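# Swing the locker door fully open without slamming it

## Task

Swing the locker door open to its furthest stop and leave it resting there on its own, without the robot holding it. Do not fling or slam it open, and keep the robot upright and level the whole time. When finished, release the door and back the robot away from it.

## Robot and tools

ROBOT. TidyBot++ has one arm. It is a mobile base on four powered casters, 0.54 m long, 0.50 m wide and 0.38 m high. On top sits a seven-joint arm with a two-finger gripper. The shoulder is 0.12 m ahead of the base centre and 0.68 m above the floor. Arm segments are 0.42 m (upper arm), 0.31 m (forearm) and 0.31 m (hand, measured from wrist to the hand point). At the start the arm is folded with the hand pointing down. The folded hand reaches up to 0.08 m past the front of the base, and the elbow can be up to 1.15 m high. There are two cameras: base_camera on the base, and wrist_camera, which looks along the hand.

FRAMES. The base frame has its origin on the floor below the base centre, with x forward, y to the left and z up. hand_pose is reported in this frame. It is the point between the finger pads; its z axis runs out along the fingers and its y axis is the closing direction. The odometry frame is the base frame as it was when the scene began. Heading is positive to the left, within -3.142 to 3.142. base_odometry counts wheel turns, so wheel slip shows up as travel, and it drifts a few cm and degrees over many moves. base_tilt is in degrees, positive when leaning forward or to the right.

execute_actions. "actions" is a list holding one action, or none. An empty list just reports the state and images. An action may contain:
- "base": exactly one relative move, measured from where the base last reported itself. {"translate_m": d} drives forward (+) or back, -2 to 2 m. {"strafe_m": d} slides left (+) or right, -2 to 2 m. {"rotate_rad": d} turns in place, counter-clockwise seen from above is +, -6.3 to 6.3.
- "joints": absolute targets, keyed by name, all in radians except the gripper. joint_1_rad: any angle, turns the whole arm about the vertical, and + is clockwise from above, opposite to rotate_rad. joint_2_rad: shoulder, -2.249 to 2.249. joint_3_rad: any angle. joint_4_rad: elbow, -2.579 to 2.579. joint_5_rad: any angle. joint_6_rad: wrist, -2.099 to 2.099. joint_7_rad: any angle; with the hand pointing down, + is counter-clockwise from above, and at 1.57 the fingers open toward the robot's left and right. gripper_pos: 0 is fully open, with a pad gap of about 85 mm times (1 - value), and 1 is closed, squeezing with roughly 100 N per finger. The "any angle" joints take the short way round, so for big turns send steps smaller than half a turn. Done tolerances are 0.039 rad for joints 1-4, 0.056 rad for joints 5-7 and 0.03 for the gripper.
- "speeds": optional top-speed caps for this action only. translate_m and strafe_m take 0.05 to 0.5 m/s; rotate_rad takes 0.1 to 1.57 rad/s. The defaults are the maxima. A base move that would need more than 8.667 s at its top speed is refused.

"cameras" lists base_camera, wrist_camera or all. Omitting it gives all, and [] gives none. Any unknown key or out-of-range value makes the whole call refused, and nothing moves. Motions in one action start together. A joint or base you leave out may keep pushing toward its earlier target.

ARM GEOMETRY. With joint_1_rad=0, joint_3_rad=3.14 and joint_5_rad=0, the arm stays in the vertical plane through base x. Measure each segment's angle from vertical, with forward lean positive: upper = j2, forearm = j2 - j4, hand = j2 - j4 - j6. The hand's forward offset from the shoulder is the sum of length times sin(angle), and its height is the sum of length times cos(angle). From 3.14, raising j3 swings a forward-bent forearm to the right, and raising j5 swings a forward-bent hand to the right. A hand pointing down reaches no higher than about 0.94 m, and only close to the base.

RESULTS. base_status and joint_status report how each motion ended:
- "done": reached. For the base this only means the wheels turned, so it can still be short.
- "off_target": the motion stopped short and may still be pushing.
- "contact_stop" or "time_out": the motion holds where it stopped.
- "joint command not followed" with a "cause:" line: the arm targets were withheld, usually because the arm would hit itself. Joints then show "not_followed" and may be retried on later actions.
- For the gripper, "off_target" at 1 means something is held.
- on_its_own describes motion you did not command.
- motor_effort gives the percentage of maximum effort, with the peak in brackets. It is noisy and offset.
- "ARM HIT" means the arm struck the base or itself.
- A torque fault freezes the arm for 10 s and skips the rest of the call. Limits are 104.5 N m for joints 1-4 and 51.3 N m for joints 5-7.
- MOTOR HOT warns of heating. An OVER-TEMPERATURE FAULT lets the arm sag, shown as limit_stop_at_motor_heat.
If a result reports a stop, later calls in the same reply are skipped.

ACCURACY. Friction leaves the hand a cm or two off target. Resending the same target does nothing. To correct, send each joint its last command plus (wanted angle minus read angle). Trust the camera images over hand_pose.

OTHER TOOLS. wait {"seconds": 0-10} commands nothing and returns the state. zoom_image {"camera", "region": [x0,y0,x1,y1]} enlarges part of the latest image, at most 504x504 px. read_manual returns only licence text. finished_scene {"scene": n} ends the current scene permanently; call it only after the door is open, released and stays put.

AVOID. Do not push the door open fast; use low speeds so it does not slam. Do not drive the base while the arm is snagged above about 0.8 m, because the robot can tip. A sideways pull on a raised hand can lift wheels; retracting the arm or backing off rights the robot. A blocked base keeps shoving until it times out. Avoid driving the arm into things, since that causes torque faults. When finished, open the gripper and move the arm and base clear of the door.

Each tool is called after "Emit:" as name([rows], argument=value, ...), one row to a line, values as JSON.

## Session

Emit:
execute_actions(actions=[])

Scene clock: 0.00 s.
base_odometry: x=+0.000 y=+0.000 heading=+0.000 (m, m, rad; odometry frame)
base_tilt: forward=+0.1 right=-0.4 (deg)
base_status: not commanded
joint_positions: joint_1_rad=-0.039 joint_2_rad=-0.336 joint_3_rad=+3.165 joint_4_rad=-2.551 joint_5_rad=-0.025 joint_6_rad=-0.901 joint_7_rad=+1.605 gripper_pos=+0.000
joint_status: not commanded
motor_effort: joint_1_rad=+1 joint_2_rad=+2 joint_3_rad=+0 joint_4_rad=+9 joint_5_rad=+0 joint_6_rad=-2 joint_7_rad=-1 (%)
hand_pose: x=+0.2399 y=+0.0103 z=+0.5793 quat_wxyz=(-0.014, +1.000, +0.018, +0.013) (m; base frame)
pictures: base_camera, wrist_camera
Images, in order (width x height): base_camera 644x364, wrist_camera 644x476.

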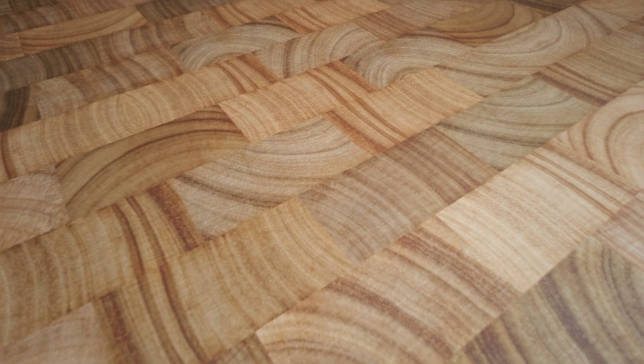

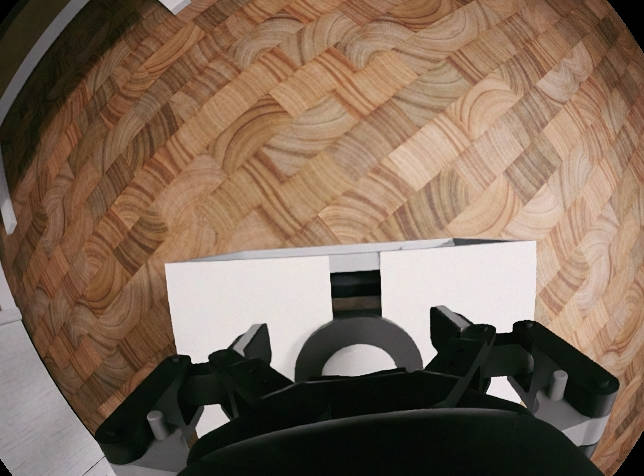

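Emit:
execute_actions([
  {"base":{"rotate_rad":0.62},"joints":{"joint_1_rad":0.01,"joint_3_rad":3.13,"joint_5_rad":0.02,"joint_6_rad":0.66,"joint_7_rad":1.57,"gripper_pos":0.5}},
])

Scene clock: 1.90 s.
base_odometry: x=+0.000 y=+0.000 heading=+0.619 (m, m, rad; odometry frame)
base_tilt: forward=+0.1 right=-0.4 (deg)
base_status: done
joint_positions: joint_1_rad=-0.002 joint_2_rad=-0.336 joint_3_rad=+3.143 joint_4_rad=-2.551 joint_5_rad=-0.025 joint_6_rad=+0.634 joint_7_rad=+1.605 gripper_pos=+0.500
joint_status: all done
motor_effort: joint_1_rad=+1(1) joint_2_rad=-6(6) joint_3_rad=+0(1) joint_4_rad=+19(19) joint_5_rad=+0(0) joint_6_rad=+8(9) joint_7_rad=-1(1) (%)
hand_pose: x=+0.5429 y=-0.0032 z=+0.8873 quat_wxyz=(+0.010, +0.711, +0.000, +0.704) (m; base frame)
pictures: base_camera, wrist_camera
Images, in order (width x height): base_camera 644x364, wrist_camera 644x476.

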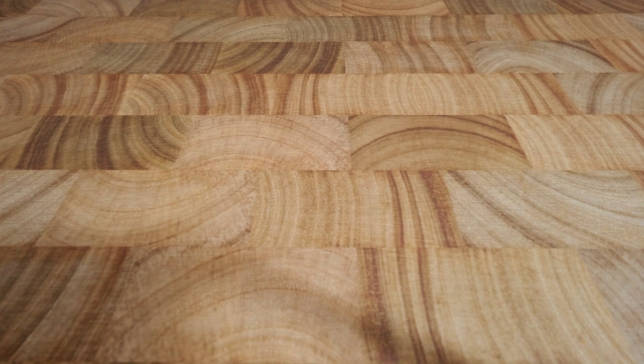

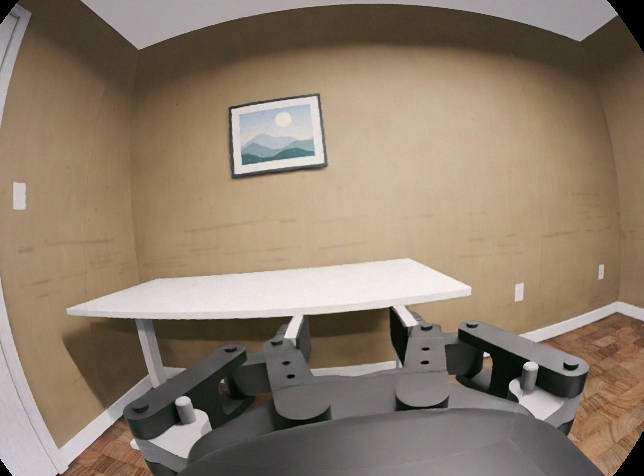

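Emit:
execute_actions([
  {"base":{"rotate_rad":-1.57},"joints":{"joint_2_rad":-0.1,"joint_4_rad":-1.94,"joint_6_rad":0.27}},
])

Scene clock: 4.37 s.
base_odometry: x=+0.000 y=+0.000 heading=-0.950 (m, m, rad; odometry frame)
base_tilt: forward=+0.1 right=-0.4 (deg)
base_status: done
joint_positions: joint_1_rad=+0.013 joint_2_rad=-0.100 joint_3_rad=+3.134 joint_4_rad=-1.960 joint_5_rad=-0.022 joint_6_rad=+0.318 joint_7_rad=+1.605 gripper_pos=+0.500
joint_status: all done
motor_effort: joint_1_rad=+1(4) joint_2_rad=-19(21) joint_3_rad=+0(3) joint_4_rad=+21(22) joint_5_rad=+0(0) joint_6_rad=+8(7) joint_7_rad=-2(1) (%)
hand_pose: x=+0.6894 y=-0.0036 z=+1.0197 quat_wxyz=(+0.009, +0.697, +0.001, +0.717) (m; base frame)
pictures: base_camera, wrist_camera
Images, in order (width x height): base_camera 644x364, wrist_camera 644x476.

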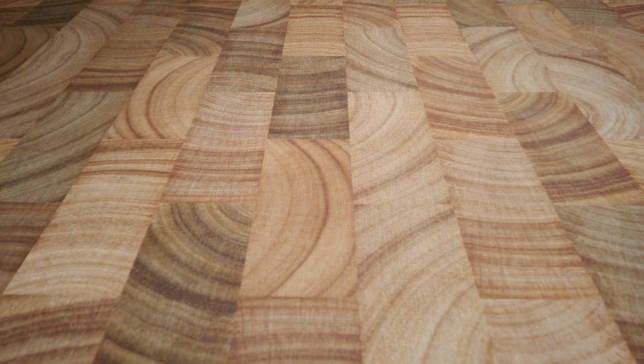

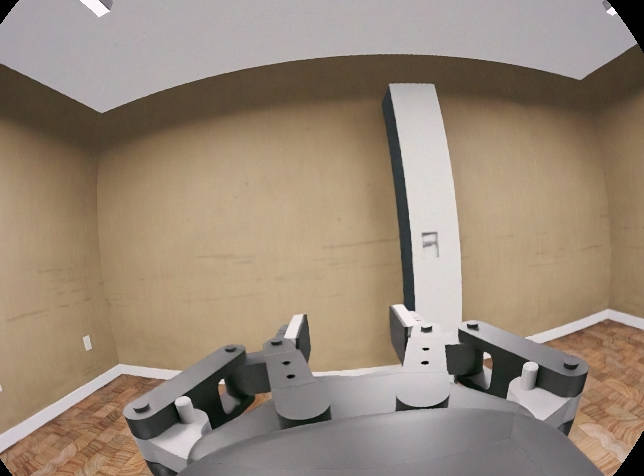

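Emit:
execute_actions([
  {"base":{"strafe_m":-0.57}},
], cameras=["wrist_camera"])

Emit:
execute_actions([
  {"base":{"translate_m":1.1}},
])

Scene clock: 6.93 s.
base_odometry: x=-0.464 y=-0.331 heading=-0.951 (m, m, rad; odometry frame)
base_tilt: forward=+0.1 right=-0.4 (deg)
base_status: done
joint_positions: joint_1_rad=+0.012 joint_2_rad=-0.100 joint_3_rad=+3.133 joint_4_rad=-1.960 joint_5_rad=-0.022 joint_6_rad=+0.317 joint_7_rad=+1.605 gripper_pos=+0.500
joint_status: not commanded
motor_effort: joint_1_rad=+0(3) joint_2_rad=-19(20) joint_3_rad=-1(2) joint_4_rad=+21(22) joint_5_rad=+0(0) joint_6_rad=+8(9) joint_7_rad=-1(1) (%)
hand_pose: x=+0.6893 y=-0.0025 z=+1.0197 quat_wxyz=(+0.009, +0.697, +0.001, +0.717) (m; base frame)
pictures: wrist_camera
Images, in order (width x height): wrist_camera 644x476.

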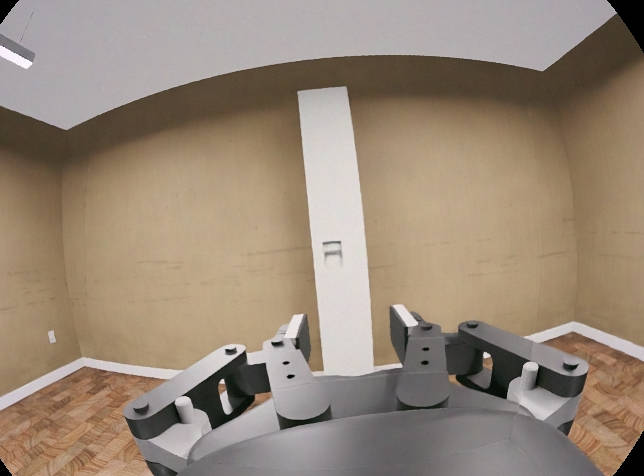

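Scene clock: 10.50 s.
base_odometry: x=+0.174 y=-1.227 heading=-0.952 (m, m, rad; odometry frame)
base_tilt: forward=+0.1 right=-0.4 (deg)
base_status: done
joint_positions: joint_1_rad=+0.012 joint_2_rad=-0.098 joint_3_rad=+3.133 joint_4_rad=-1.959 joint_5_rad=-0.022 joint_6_rad=+0.314 joint_7_rad=+1.605 gripper_pos=+0.500
joint_status: not commanded
motor_effort: joint_1_rad=+1(1) joint_2_rad=-19(22) joint_3_rad=+0(2) joint_4_rad=+21(22) joint_5_rad=+0(1) joint_6_rad=+9(9) joint_7_rad=-2(1) (%)
hand_pose: x=+0.6900 y=-0.0025 z=+1.0186 quat_wxyz=(+0.009, +0.698, +0.001, +0.716) (m; base frame)
pictures: base_camera, wrist_camera
Images, in order (width x height): base_camera 644x364, wrist_camera 644x476.

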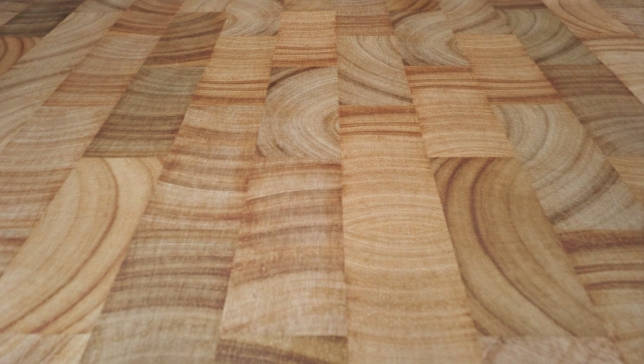

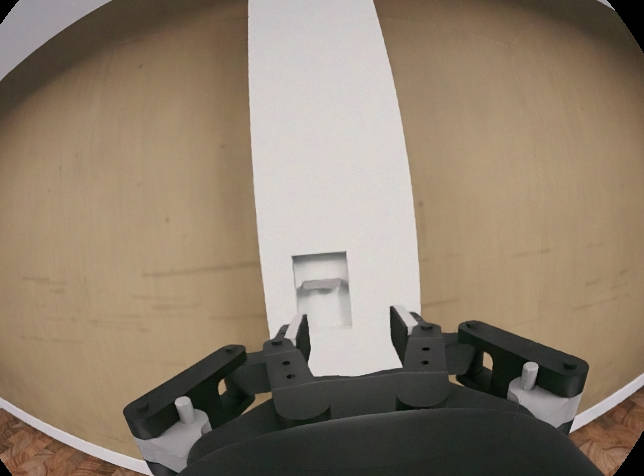

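Emit:
execute_actions([
  {"base":{"strafe_m":0.045},"joints":{"joint_4_rad":-2.16,"joint_6_rad":0.52,"joint_7_rad":3.15}},
], cameras=[])

Emit:
execute_actions([
  {"base":{"translate_m":0.34}},
])

Scene clock: 12.47 s.
base_odometry: x=+0.211 y=-1.201 heading=-0.952 (m, m, rad; odometry frame)
base_tilt: forward=+0.1 right=-0.4 (deg)
base_status: done
joint_positions: joint_1_rad=+0.010 joint_2_rad=-0.099 joint_3_rad=+3.130 joint_4_rad=-2.140 joint_5_rad=-0.022 joint_6_rad=+0.472 joint_7_rad=+3.140 gripper_pos=+0.500
joint_status: all done
motor_effort: joint_1_rad=+1(1) joint_2_rad=-18(20) joint_3_rad=-1(2) joint_4_rad=+20(21) joint_5_rad=+0(0) joint_6_rad=+8(8) joint_7_rad=-1(3) (%)
hand_pose: x=+0.6689 y=-0.0003 z=+0.9584 quat_wxyz=(+0.497, +0.507, +0.493, +0.503) (m; base frame)
pictures: none
No camera images: the call's "cameras" was empty. Leave "cameras" out to get every camera's image.

Scene clock: 14.47 s.
base_odometry: x=+0.408 y=-1.478 heading=-0.951 (m, m, rad; odometry frame)
base_tilt: forward=+0.1 right=-0.4 (deg)
base_status: done
joint_positions: joint_1_rad=+0.010 joint_2_rad=-0.095 joint_3_rad=+3.130 joint_4_rad=-2.141 joint_5_rad=-0.022 joint_6_rad=+0.475 joint_7_rad=+3.140 gripper_pos=+0.500
joint_status: not commanded
motor_effort: joint_1_rad=+1(0) joint_2_rad=-18(21) joint_3_rad=+0(0) joint_4_rad=+20(21) joint_5_rad=+0(0) joint_6_rad=+8(9) joint_7_rad=-2(1) (%)
hand_pose: x=+0.6698 y=-0.0003 z=+0.9564 quat_wxyz=(+0.497, +0.507, +0.493, +0.503) (m; base frame)
pictures: base_camera, wrist_camera
Images, in order (width x height): base_camera 644x364, wrist_camera 644x476.

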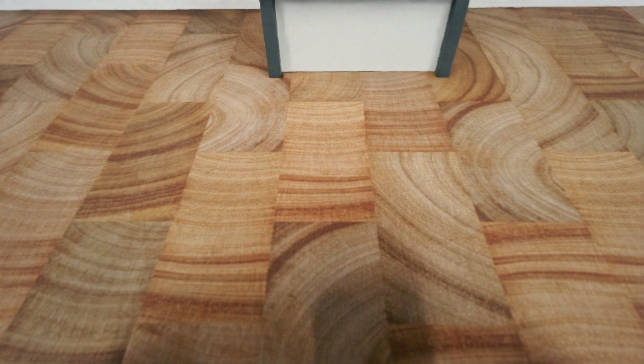

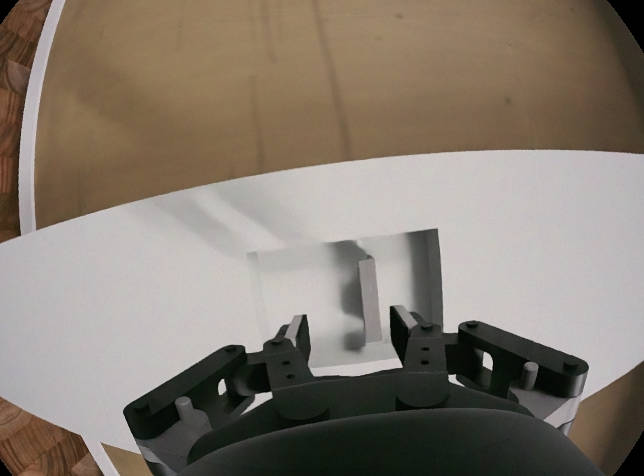

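Emit:
execute_actions([
  {"base":{"translate_m":0.065},"joints":{"joint_4_rad":-2.075,"joint_6_rad":0.41}},
])

Scene clock: 15.60 s.
base_odometry: x=+0.446 y=-1.531 heading=-0.951 (m, m, rad; odometry frame)
base_tilt: forward=+0.1 right=-0.4 (deg)
base_status: done
joint_positions: joint_1_rad=+0.010 joint_2_rad=-0.096 joint_3_rad=+3.130 joint_4_rad=-2.086 joint_5_rad=-0.022 joint_6_rad=+0.457 joint_7_rad=+3.140 gripper_pos=+0.500
joint_status: all done
motor_effort: joint_1_rad=+0(0) joint_2_rad=-18(22) joint_3_rad=+0(1) joint_4_rad=+20(21) joint_5_rad=+1(1) joint_6_rad=+9(9) joint_7_rad=-1(2) (%)
hand_pose: x=+0.6767 y=-0.0001 z=+0.9850 quat_wxyz=(+0.506, +0.497, +0.483, +0.513) (m; base frame)
pictures: base_camera, wrist_camera
Images, in order (width x height): base_camera 644x364, wrist_camera 644x476.

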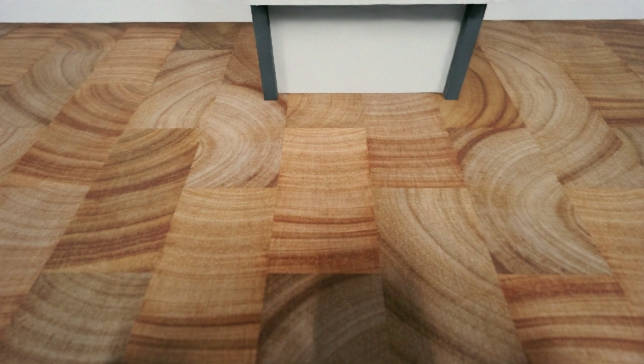

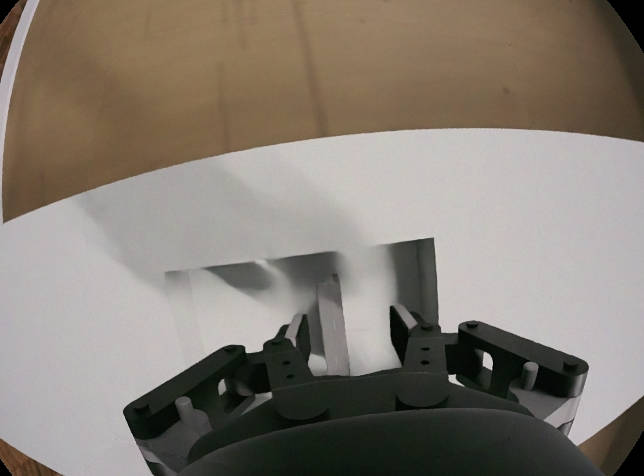

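Emit:
execute_actions([
  {"base":{"translate_m":0.028},"speeds":{"translate_m":0.06},"joints":{"joint_6_rad":0.375,"joint_1_rad":0.035}},
], cameras=["wrist_camera"])

Emit:
execute_actions([
  {"joints":{"gripper_pos":1}},
], cameras=["wrist_camera"])

Scene clock: 16.63 s.
base_odometry: x=+0.463 y=-1.554 heading=-0.950 (m, m, rad; odometry frame)
base_tilt: forward=+0.2 right=-0.3 (deg)
base_status: done
joint_positions: joint_1_rad=+0.029 joint_2_rad=-0.099 joint_3_rad=+3.130 joint_4_rad=-2.086 joint_5_rad=-0.022 joint_6_rad=+0.420 joint_7_rad=+3.140 gripper_pos=+0.500
joint_status: all done
motor_effort: joint_1_rad=+1(0) joint_2_rad=-19(22) joint_3_rad=+0(1) joint_4_rad=+21(21) joint_5_rad=+0(0) joint_6_rad=+8(9) joint_7_rad=-2(1) (%)
hand_pose: x=+0.6760 y=-0.0105 z=+0.9749 quat_wxyz=(+0.502, +0.510, +0.487, +0.500) (m; base frame)
pictures: wrist_camera
Images, in order (width x height): wrist_camera 644x476.

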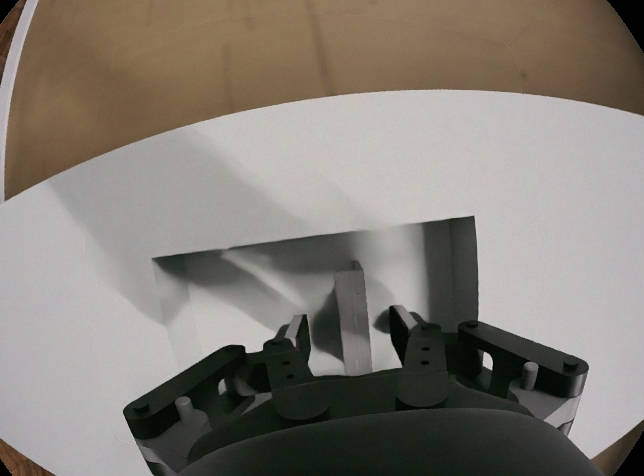

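Scene clock: 17.47 s.
base_odometry: x=+0.463 y=-1.553 heading=-0.950 (m, m, rad; odometry frame)
base_tilt: forward=+0.1 right=-0.4 (deg)
base_status: not commanded
joint_positions: joint_1_rad=+0.030 joint_2_rad=-0.106 joint_3_rad=+3.130 joint_4_rad=-2.082 joint_5_rad=-0.018 joint_6_rad=+0.408 joint_7_rad=+3.140 gripper_pos=+0.882
joint_status: gripper_pos off_target (ended at +0.882, target +1.000)
motor_effort: joint_1_rad=+0(0) joint_2_rad=-18(21) joint_3_rad=-1(1) joint_4_rad=+20(27) joint_5_rad=-1(1) joint_6_rad=+7(12) joint_7_rad=-3(4) (%)
hand_pose: x=+0.6743 y=-0.0104 z=+0.9772 quat_wxyz=(+0.503, +0.510, +0.489, +0.499) (m; base frame)
pictures: wrist_camera
Images, in order (width x height): wrist_camera 644x476.

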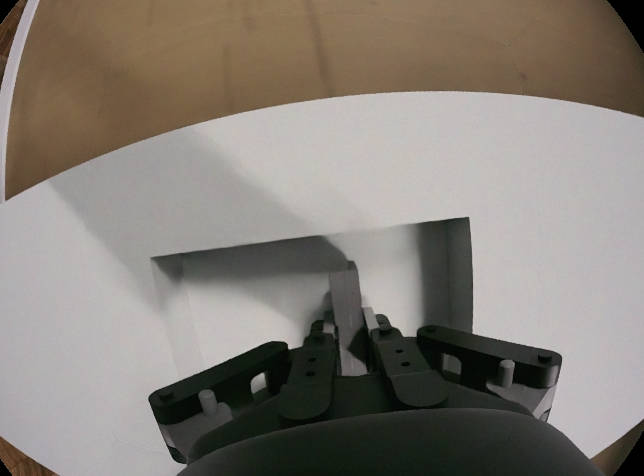

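Emit:
execute_actions([
  {"joints":{"joint_2_rad":-0.25,"joint_4_rad":-1.9,"joint_6_rad":0.44}},
], cameras=["wrist_camera"])

Emit:
execute_actions([
  {"base":{"translate_m":-0.04},"speeds":{"translate_m":0.06}},
])

Scene clock: 18.73 s.
base_odometry: x=+0.463 y=-1.553 heading=-0.950 (m, m, rad; odometry frame)
base_tilt: forward=+0.2 right=-0.3 (deg)
base_status: not commanded
joint_positions: joint_1_rad=+0.030 joint_2_rad=-0.121 joint_3_rad=+3.130 joint_4_rad=-2.048 joint_5_rad=-0.018 joint_6_rad=+0.372 joint_7_rad=+3.140 gripper_pos=+0.884
joint_status: joint_2_rad off_target (ended at -0.121, target -0.250); joint_4_rad off_target (ended at -2.048, target -1.900); joint_6_rad off_target (ended at +0.372, target +0.440)
motor_effort: joint_1_rad=-1(1) joint_2_rad=-40(42) joint_3_rad=-2(2) joint_4_rad=+42(46) joint_5_rad=-1(1) joint_6_rad=+25(32) joint_7_rad=-3(3) (%)
hand_pose: x=+0.6738 y=-0.0104 z=+0.9949 quat_wxyz=(+0.506, +0.506, +0.485, +0.502) (m; base frame)
pictures: wrist_camera
Images, in order (width x height): wrist_camera 644x476.

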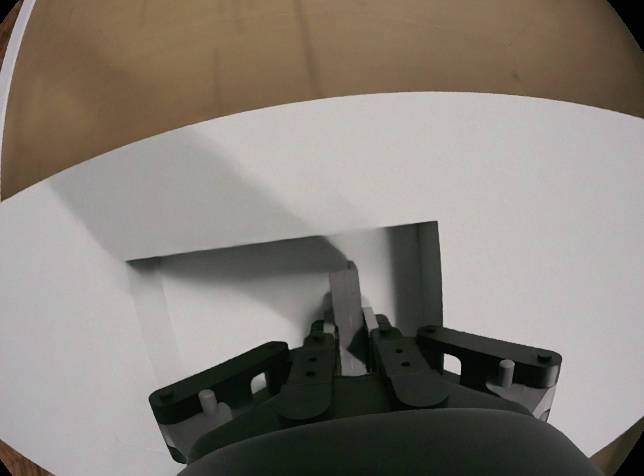

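Scene clock: 19.87 s.
base_odometry: x=+0.439 y=-1.521 heading=-0.951 (m, m, rad; odometry frame)
base_tilt: forward=+0.2 right=-0.4 (deg)
base_status: done
joint_positions: joint_1_rad=+0.036 joint_2_rad=-0.117 joint_3_rad=+3.131 joint_4_rad=-2.038 joint_5_rad=-0.017 joint_6_rad=+0.360 joint_7_rad=+3.140 gripper_pos=+0.884
joint_status: not commanded
motor_effort: joint_1_rad=-2(2) joint_2_rad=-46(47) joint_3_rad=-2(3) joint_4_rad=+43(45) joint_5_rad=-1(1) joint_6_rad=+26(27) joint_7_rad=-3(3) (%)
hand_pose: x=+0.6761 y=-0.0143 z=+0.9952 quat_wxyz=(+0.506, +0.509, +0.485, +0.499) (m; base frame)
pictures: base_camera, wrist_camera
Images, in order (width x height): base_camera 644x364, wrist_camera 644x476.

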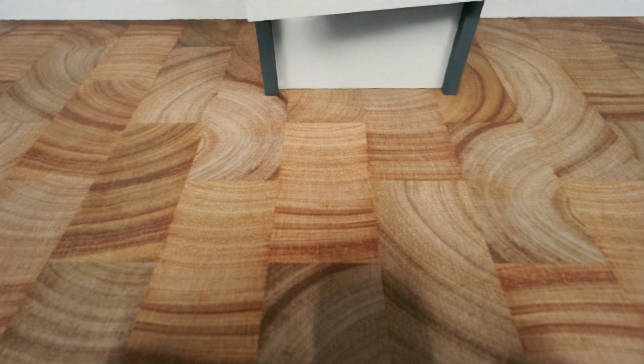

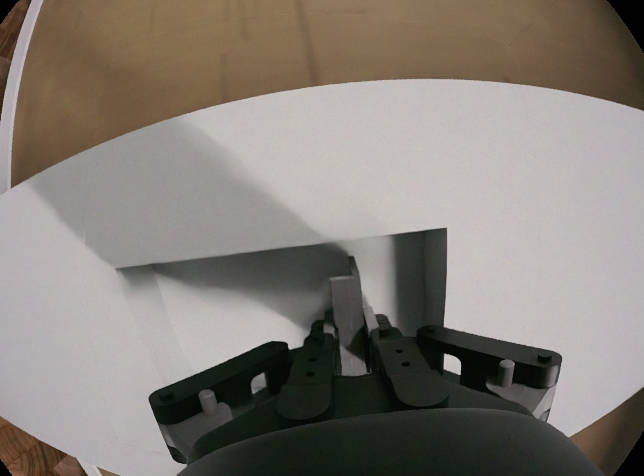

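Emit:
execute_actions([
  {"base":{"translate_m":-0.09},"speeds":{"translate_m":0.08},"joints":{"joint_1_rad":0.1,"joint_2_rad":-0.11,"joint_4_rad":-2.08,"joint_6_rad":0.4}},
])

Emit:
execute_actions([
  {"joints":{"gripper_pos":0.55}},
], cameras=[])

Emit:
execute_actions([
  {"base":{"translate_m":-0.11}},
], cameras=["wrist_camera"])

Emit:
execute_actions([
  {"base":{"strafe_m":0.46},"joints":{"gripper_pos":1,"joint_1_rad":0.7,"joint_2_rad":0.15,"joint_4_rad":-2.52,"joint_6_rad":1.12}},
], cameras=["wrist_camera"])

Emit:
execute_actions([
  {"base":{"translate_m":0.25}},
])

Scene clock: 21.80 s.
base_odometry: x=+0.387 y=-1.448 heading=-0.950 (m, m, rad; odometry frame)
base_tilt: forward=+0.1 right=-0.4 (deg)
base_status: done
joint_positions: joint_1_rad=+0.106 joint_2_rad=-0.092 joint_3_rad=+3.139 joint_4_rad=-2.054 joint_5_rad=-0.007 joint_6_rad=+0.378 joint_7_rad=+3.140 gripper_pos=+0.884
joint_status: all done
motor_effort: joint_1_rad=+0(3) joint_2_rad=-23(47) joint_3_rad=-2(4) joint_4_rad=+15(42) joint_5_rad=+0(3) joint_6_rad=+5(27) joint_7_rad=-2(4) (%)
hand_pose: x=+0.6794 y=-0.0571 z=+0.9769 quat_wxyz=(+0.520, +0.531, +0.474, +0.472) (m; base frame)
pictures: base_camera, wrist_camera
Images, in order (width x height): base_camera 644x364, wrist_camera 644x476.

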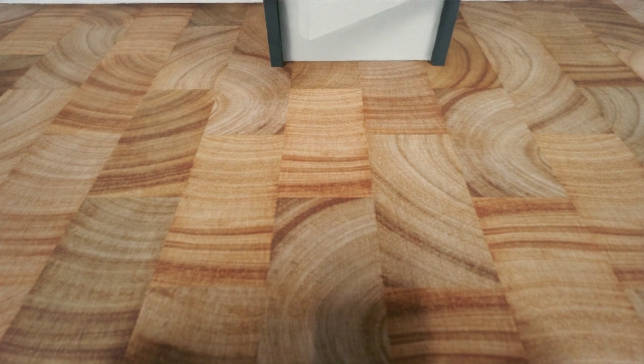

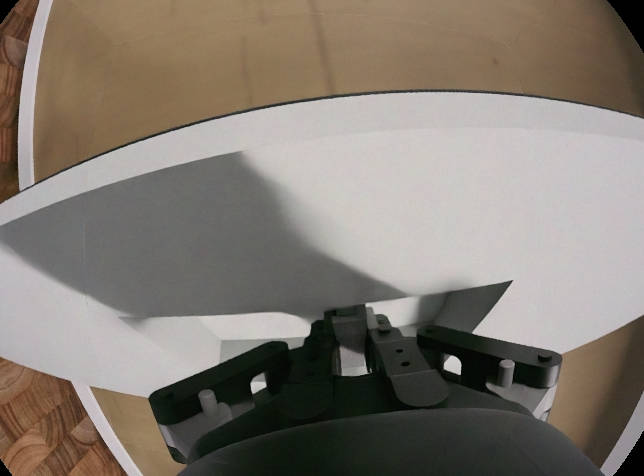

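Scene clock: 22.60 s.
base_odometry: x=+0.387 y=-1.448 heading=-0.950 (m, m, rad; odometry frame)
base_tilt: forward=+0.1 right=-0.4 (deg)
base_status: not commanded
joint_positions: joint_1_rad=+0.106 joint_2_rad=-0.106 joint_3_rad=+3.138 joint_4_rad=-2.070 joint_5_rad=-0.007 joint_6_rad=+0.378 joint_7_rad=+3.140 gripper_pos=+0.550
joint_status: all done
motor_effort: joint_1_rad=+0(0) joint_2_rad=-18(25) joint_3_rad=+0(2) joint_4_rad=+21(22) joint_5_rad=+0(0) joint_6_rad=+9(9) joint_7_rad=-2(3) (%)
hand_pose: x=+0.6732 y=-0.0562 z=+0.9755 quat_wxyz=(+0.520, +0.531, +0.474, +0.472) (m; base frame)
pictures: none
No camera images: the call's "cameras" was empty. Leave "cameras" out to get every camera's image.

Scene clock: 23.83 s.
base_odometry: x=+0.323 y=-1.358 heading=-0.950 (m, m, rad; odometry frame)
base_tilt: forward=+0.1 right=-0.4 (deg)
base_status: done
joint_positions: joint_1_rad=+0.106 joint_2_rad=-0.114 joint_3_rad=+3.138 joint_4_rad=-2.070 joint_5_rad=-0.007 joint_6_rad=+0.378 joint_7_rad=+3.140 gripper_pos=+0.550
joint_status: not commanded
motor_effort: joint_1_rad=+1(1) joint_2_rad=-18(21) joint_3_rad=+0(0) joint_4_rad=+21(22) joint_5_rad=+0(0) joint_6_rad=+8(9) joint_7_rad=-1(1) (%)
hand_pose: x=+0.6710 y=-0.0560 z=+0.9796 quat_wxyz=(+0.522, +0.529, +0.473, +0.473) (m; base frame)
pictures: wrist_camera
Images, in order (width x height): wrist_camera 644x476.

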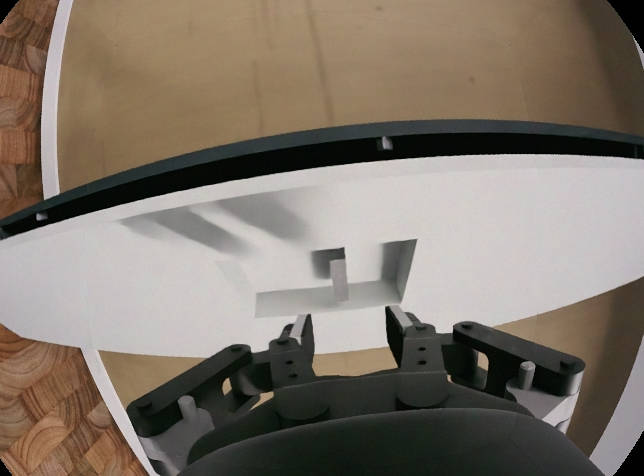

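Scene clock: 26.10 s.
base_odometry: x=+0.697 y=-1.090 heading=-0.950 (m, m, rad; odometry frame)
base_tilt: forward=+0.1 right=-0.4 (deg)
base_status: done
joint_positions: joint_1_rad=+0.689 joint_2_rad=+0.137 joint_3_rad=+3.137 joint_4_rad=-2.499 joint_5_rad=-0.007 joint_6_rad=+1.074 joint_7_rad=+3.140 gripper_pos=+0.999
joint_status: all done
motor_effort: joint_1_rad=+0(2) joint_2_rad=-20(23) joint_3_rad=-1(3) joint_4_rad=+13(21) joint_5_rad=+1(1) joint_6_rad=+9(8) joint_7_rad=-1(1) (%)
hand_pose: x=+0.5224 y=-0.3295 z=+0.8263 quat_wxyz=(+0.641, +0.638, +0.298, +0.305) (m; base frame)
pictures: wrist_camera
Images, in order (width x height): wrist_camera 644x476.

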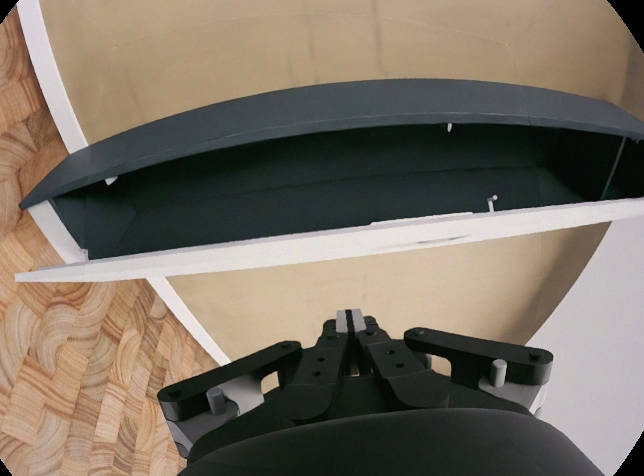

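Scene clock: 27.87 s.
base_odometry: x=+0.843 y=-1.294 heading=-0.950 (m, m, rad; odometry frame)
base_tilt: forward=+0.1 right=-0.4 (deg)
base_status: done
joint_positions: joint_1_rad=+0.692 joint_2_rad=+0.145 joint_3_rad=+3.136 joint_4_rad=-2.500 joint_5_rad=-0.007 joint_6_rad=+1.074 joint_7_rad=+3.140 gripper_pos=+0.999
joint_status: not commanded
motor_effort: joint_1_rad=+1(1) joint_2_rad=-20(22) joint_3_rad=+0(2) joint_4_rad=+13(14) joint_5_rad=+0(1) joint_6_rad=+8(9) joint_7_rad=-1(2) (%)
hand_pose: x=+0.5222 y=-0.3312 z=+0.8216 quat_wxyz=(+0.639, +0.641, +0.299, +0.302) (m; base frame)
pictures: base_camera, wrist_camera
Images, in order (width x height): base_camera 644x364, wrist_camera 644x476.

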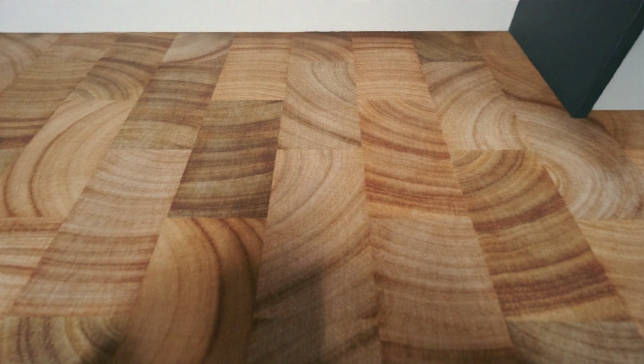

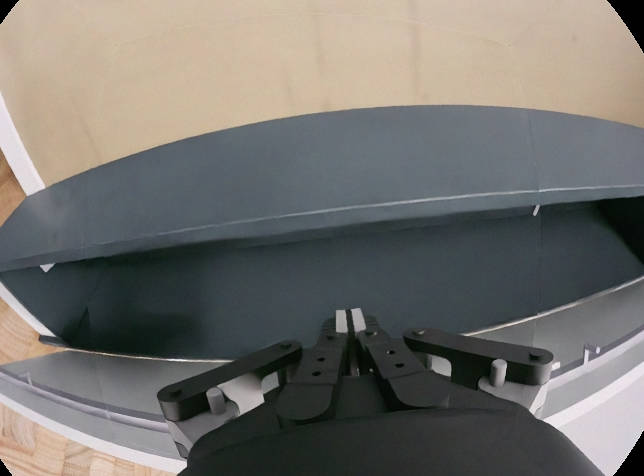

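Emit:
execute_actions([
  {"base":{"strafe_m":-0.2},"speeds":{"strafe_m":0.1}},
])

Emit:
execute_actions([
  {"base":{"translate_m":-0.06},"speeds":{"translate_m":0.08}},
])

Scene clock: 31.80 s.
base_odometry: x=+0.680 y=-1.410 heading=-0.950 (m, m, rad; odometry frame)
base_tilt: forward=+0.1 right=-0.3 (deg)
base_status: done
joint_positions: joint_1_rad=+0.703 joint_2_rad=+0.147 joint_3_rad=+3.130 joint_4_rad=-2.526 joint_5_rad=+0.015 joint_6_rad=+1.096 joint_7_rad=+3.140 gripper_pos=+0.999
joint_status: not commanded
motor_effort: joint_1_rad=+1(9) joint_2_rad=-20(23) joint_3_rad=+0(8) joint_4_rad=+13(30) joint_5_rad=+0(6) joint_6_rad=+8(10) joint_7_rad=-2(3) (%)
hand_pose: x=+0.5192 y=-0.3238 z=+0.8156 quat_wxyz=(+0.636, +0.639, +0.308, +0.304) (m; base frame)
pictures: base_camera, wrist_camera
Images, in order (width x height): base_camera 644x364, wrist_camera 644x476.

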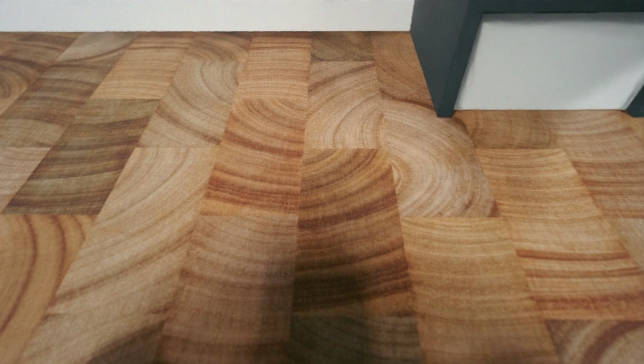

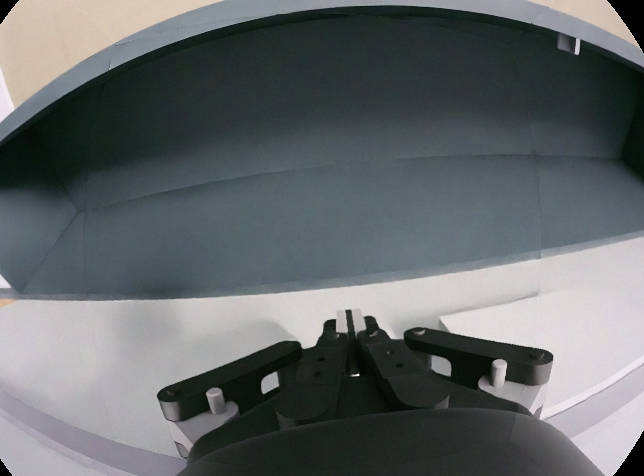

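Scene clock: 33.07 s.
base_odometry: x=+0.645 y=-1.361 heading=-0.950 (m, m, rad; odometry frame)
base_tilt: forward=+0.1 right=-0.4 (deg)
base_status: done
joint_positions: joint_1_rad=+0.700 joint_2_rad=+0.148 joint_3_rad=+3.129 joint_4_rad=-2.526 joint_5_rad=+0.015 joint_6_rad=+1.096 joint_7_rad=+3.140 gripper_pos=+0.999
joint_status: not commanded
motor_effort: joint_1_rad=+1(4) joint_2_rad=-20(22) joint_3_rad=-1(3) joint_4_rad=+13(14) joint_5_rad=+0(3) joint_6_rad=+9(9) joint_7_rad=-1(1) (%)
hand_pose: x=+0.5203 y=-0.3226 z=+0.8153 quat_wxyz=(+0.635, +0.639, +0.309, +0.304) (m; base frame)
pictures: base_camera, wrist_camera
Images, in order (width x height): base_camera 644x364, wrist_camera 644x476.

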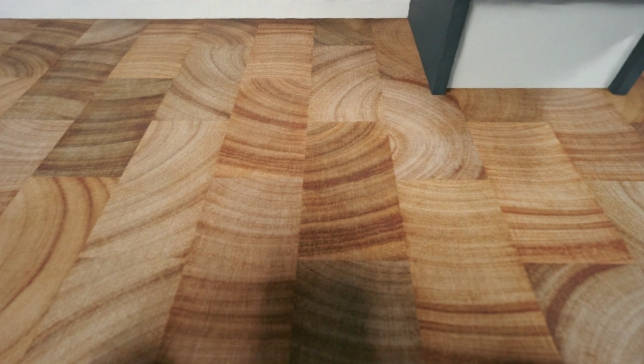

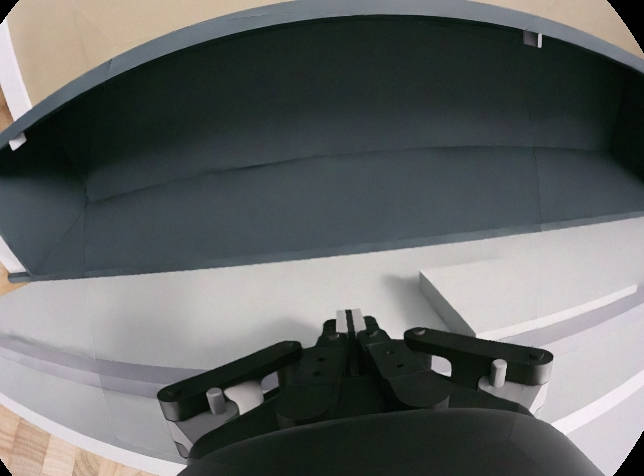

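Emit:
execute_actions([
  {"base":{"strafe_m":-0.28},"speeds":{"strafe_m":0.07}},
])

Scene clock: 37.63 s.
base_odometry: x=+0.417 y=-1.524 heading=-0.950 (m, m, rad; odometry frame)
base_tilt: forward=+0.1 right=-0.3 (deg)
base_status: done
joint_positions: joint_1_rad=+0.695 joint_2_rad=+0.148 joint_3_rad=+3.126 joint_4_rad=-2.526 joint_5_rad=+0.015 joint_6_rad=+1.096 joint_7_rad=+3.140 gripper_pos=+0.999
joint_status: not commanded
motor_effort: joint_1_rad=+0(4) joint_2_rad=-20(22) joint_3_rad=-1(3) joint_4_rad=+13(14) joint_5_rad=+0(3) joint_6_rad=+8(9) joint_7_rad=-2(1) (%)
hand_pose: x=+0.5228 y=-0.3194 z=+0.8154 quat_wxyz=(+0.634, +0.638, +0.311, +0.307) (m; base frame)
pictures: base_camera, wrist_camera
Images, in order (width x height): base_camera 644x364, wrist_camera 644x476.

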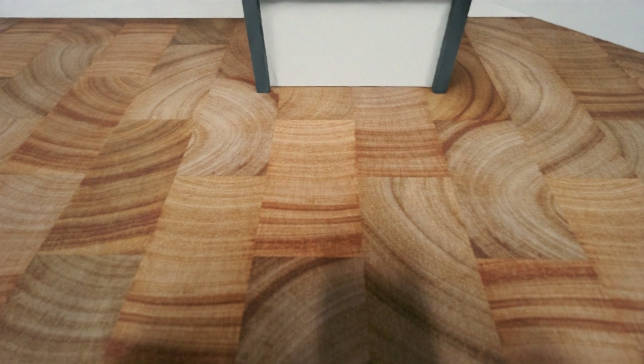

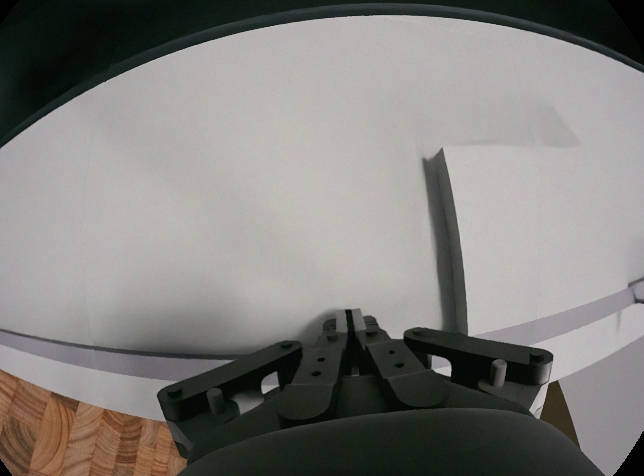

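Emit:
execute_actions([
  {"base":{"translate_m":0.17},"speeds":{"translate_m":0.055}},
])

Scene clock: 41.30 s.
base_odometry: x=+0.516 y=-1.663 heading=-0.950 (m, m, rad; odometry frame)
base_tilt: forward=+0.1 right=-0.4 (deg)
base_status: done
joint_positions: joint_1_rad=+0.714 joint_2_rad=+0.136 joint_3_rad=+3.140 joint_4_rad=-2.543 joint_5_rad=+0.015 joint_6_rad=+1.096 joint_7_rad=+3.140 gripper_pos=+0.999
joint_status: not commanded
motor_effort: joint_1_rad=-2(5) joint_2_rad=-16(20) joint_3_rad=-3(6) joint_4_rad=+15(21) joint_5_rad=+2(5) joint_6_rad=+7(8) joint_7_rad=-1(1) (%)
hand_pose: x=+0.5073 y=-0.3284 z=+0.8137 quat_wxyz=(+0.638, +0.644, +0.302, +0.295) (m; base frame)
pictures: base_camera, wrist_camera
Images, in order (width x height): base_camera 644x364, wrist_camera 644x476.

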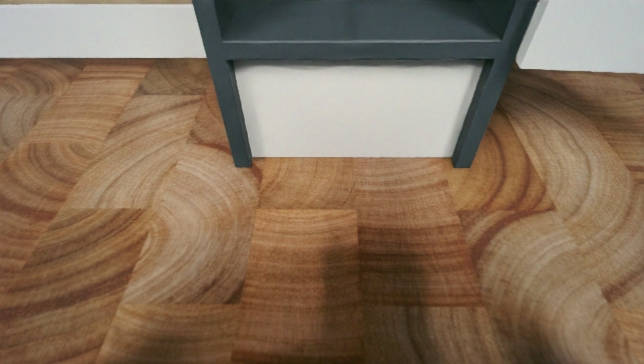

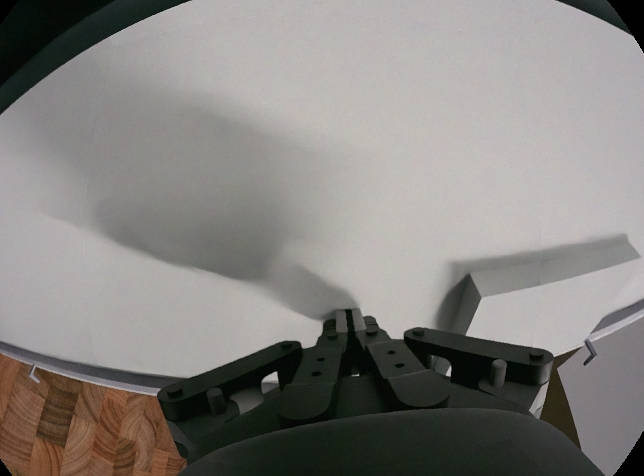

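Emit:
execute_actions([
  {"base":{"translate_m":-0.45}},
], cameras=[])

Emit:
finished_scene(scene=2)

Scene clock: 43.77 s.
base_odometry: x=+0.254 y=-1.297 heading=-0.949 (m, m, rad; odometry frame)
base_tilt: forward=+0.1 right=-0.4 (deg)
base_status: done
joint_positions: joint_1_rad=+0.701 joint_2_rad=+0.149 joint_3_rad=+3.133 joint_4_rad=-2.530 joint_5_rad=+0.015 joint_6_rad=+1.096 joint_7_rad=+3.140 gripper_pos=+0.999
joint_status: not commanded
motor_effort: joint_1_rad=+1(3) joint_2_rad=-20(23) joint_3_rad=-1(4) joint_4_rad=+13(17) joint_5_rad=+0(3) joint_6_rad=+8(9) joint_7_rad=-1(1) (%)
hand_pose: x=+0.5180 y=-0.3239 z=+0.8129 quat_wxyz=(+0.635, +0.641, +0.308, +0.302) (m; base frame)
pictures: none
No camera images: the call's "cameras" was empty. Leave "cameras" out to get every camera's image.

The scene is finished: the task was done.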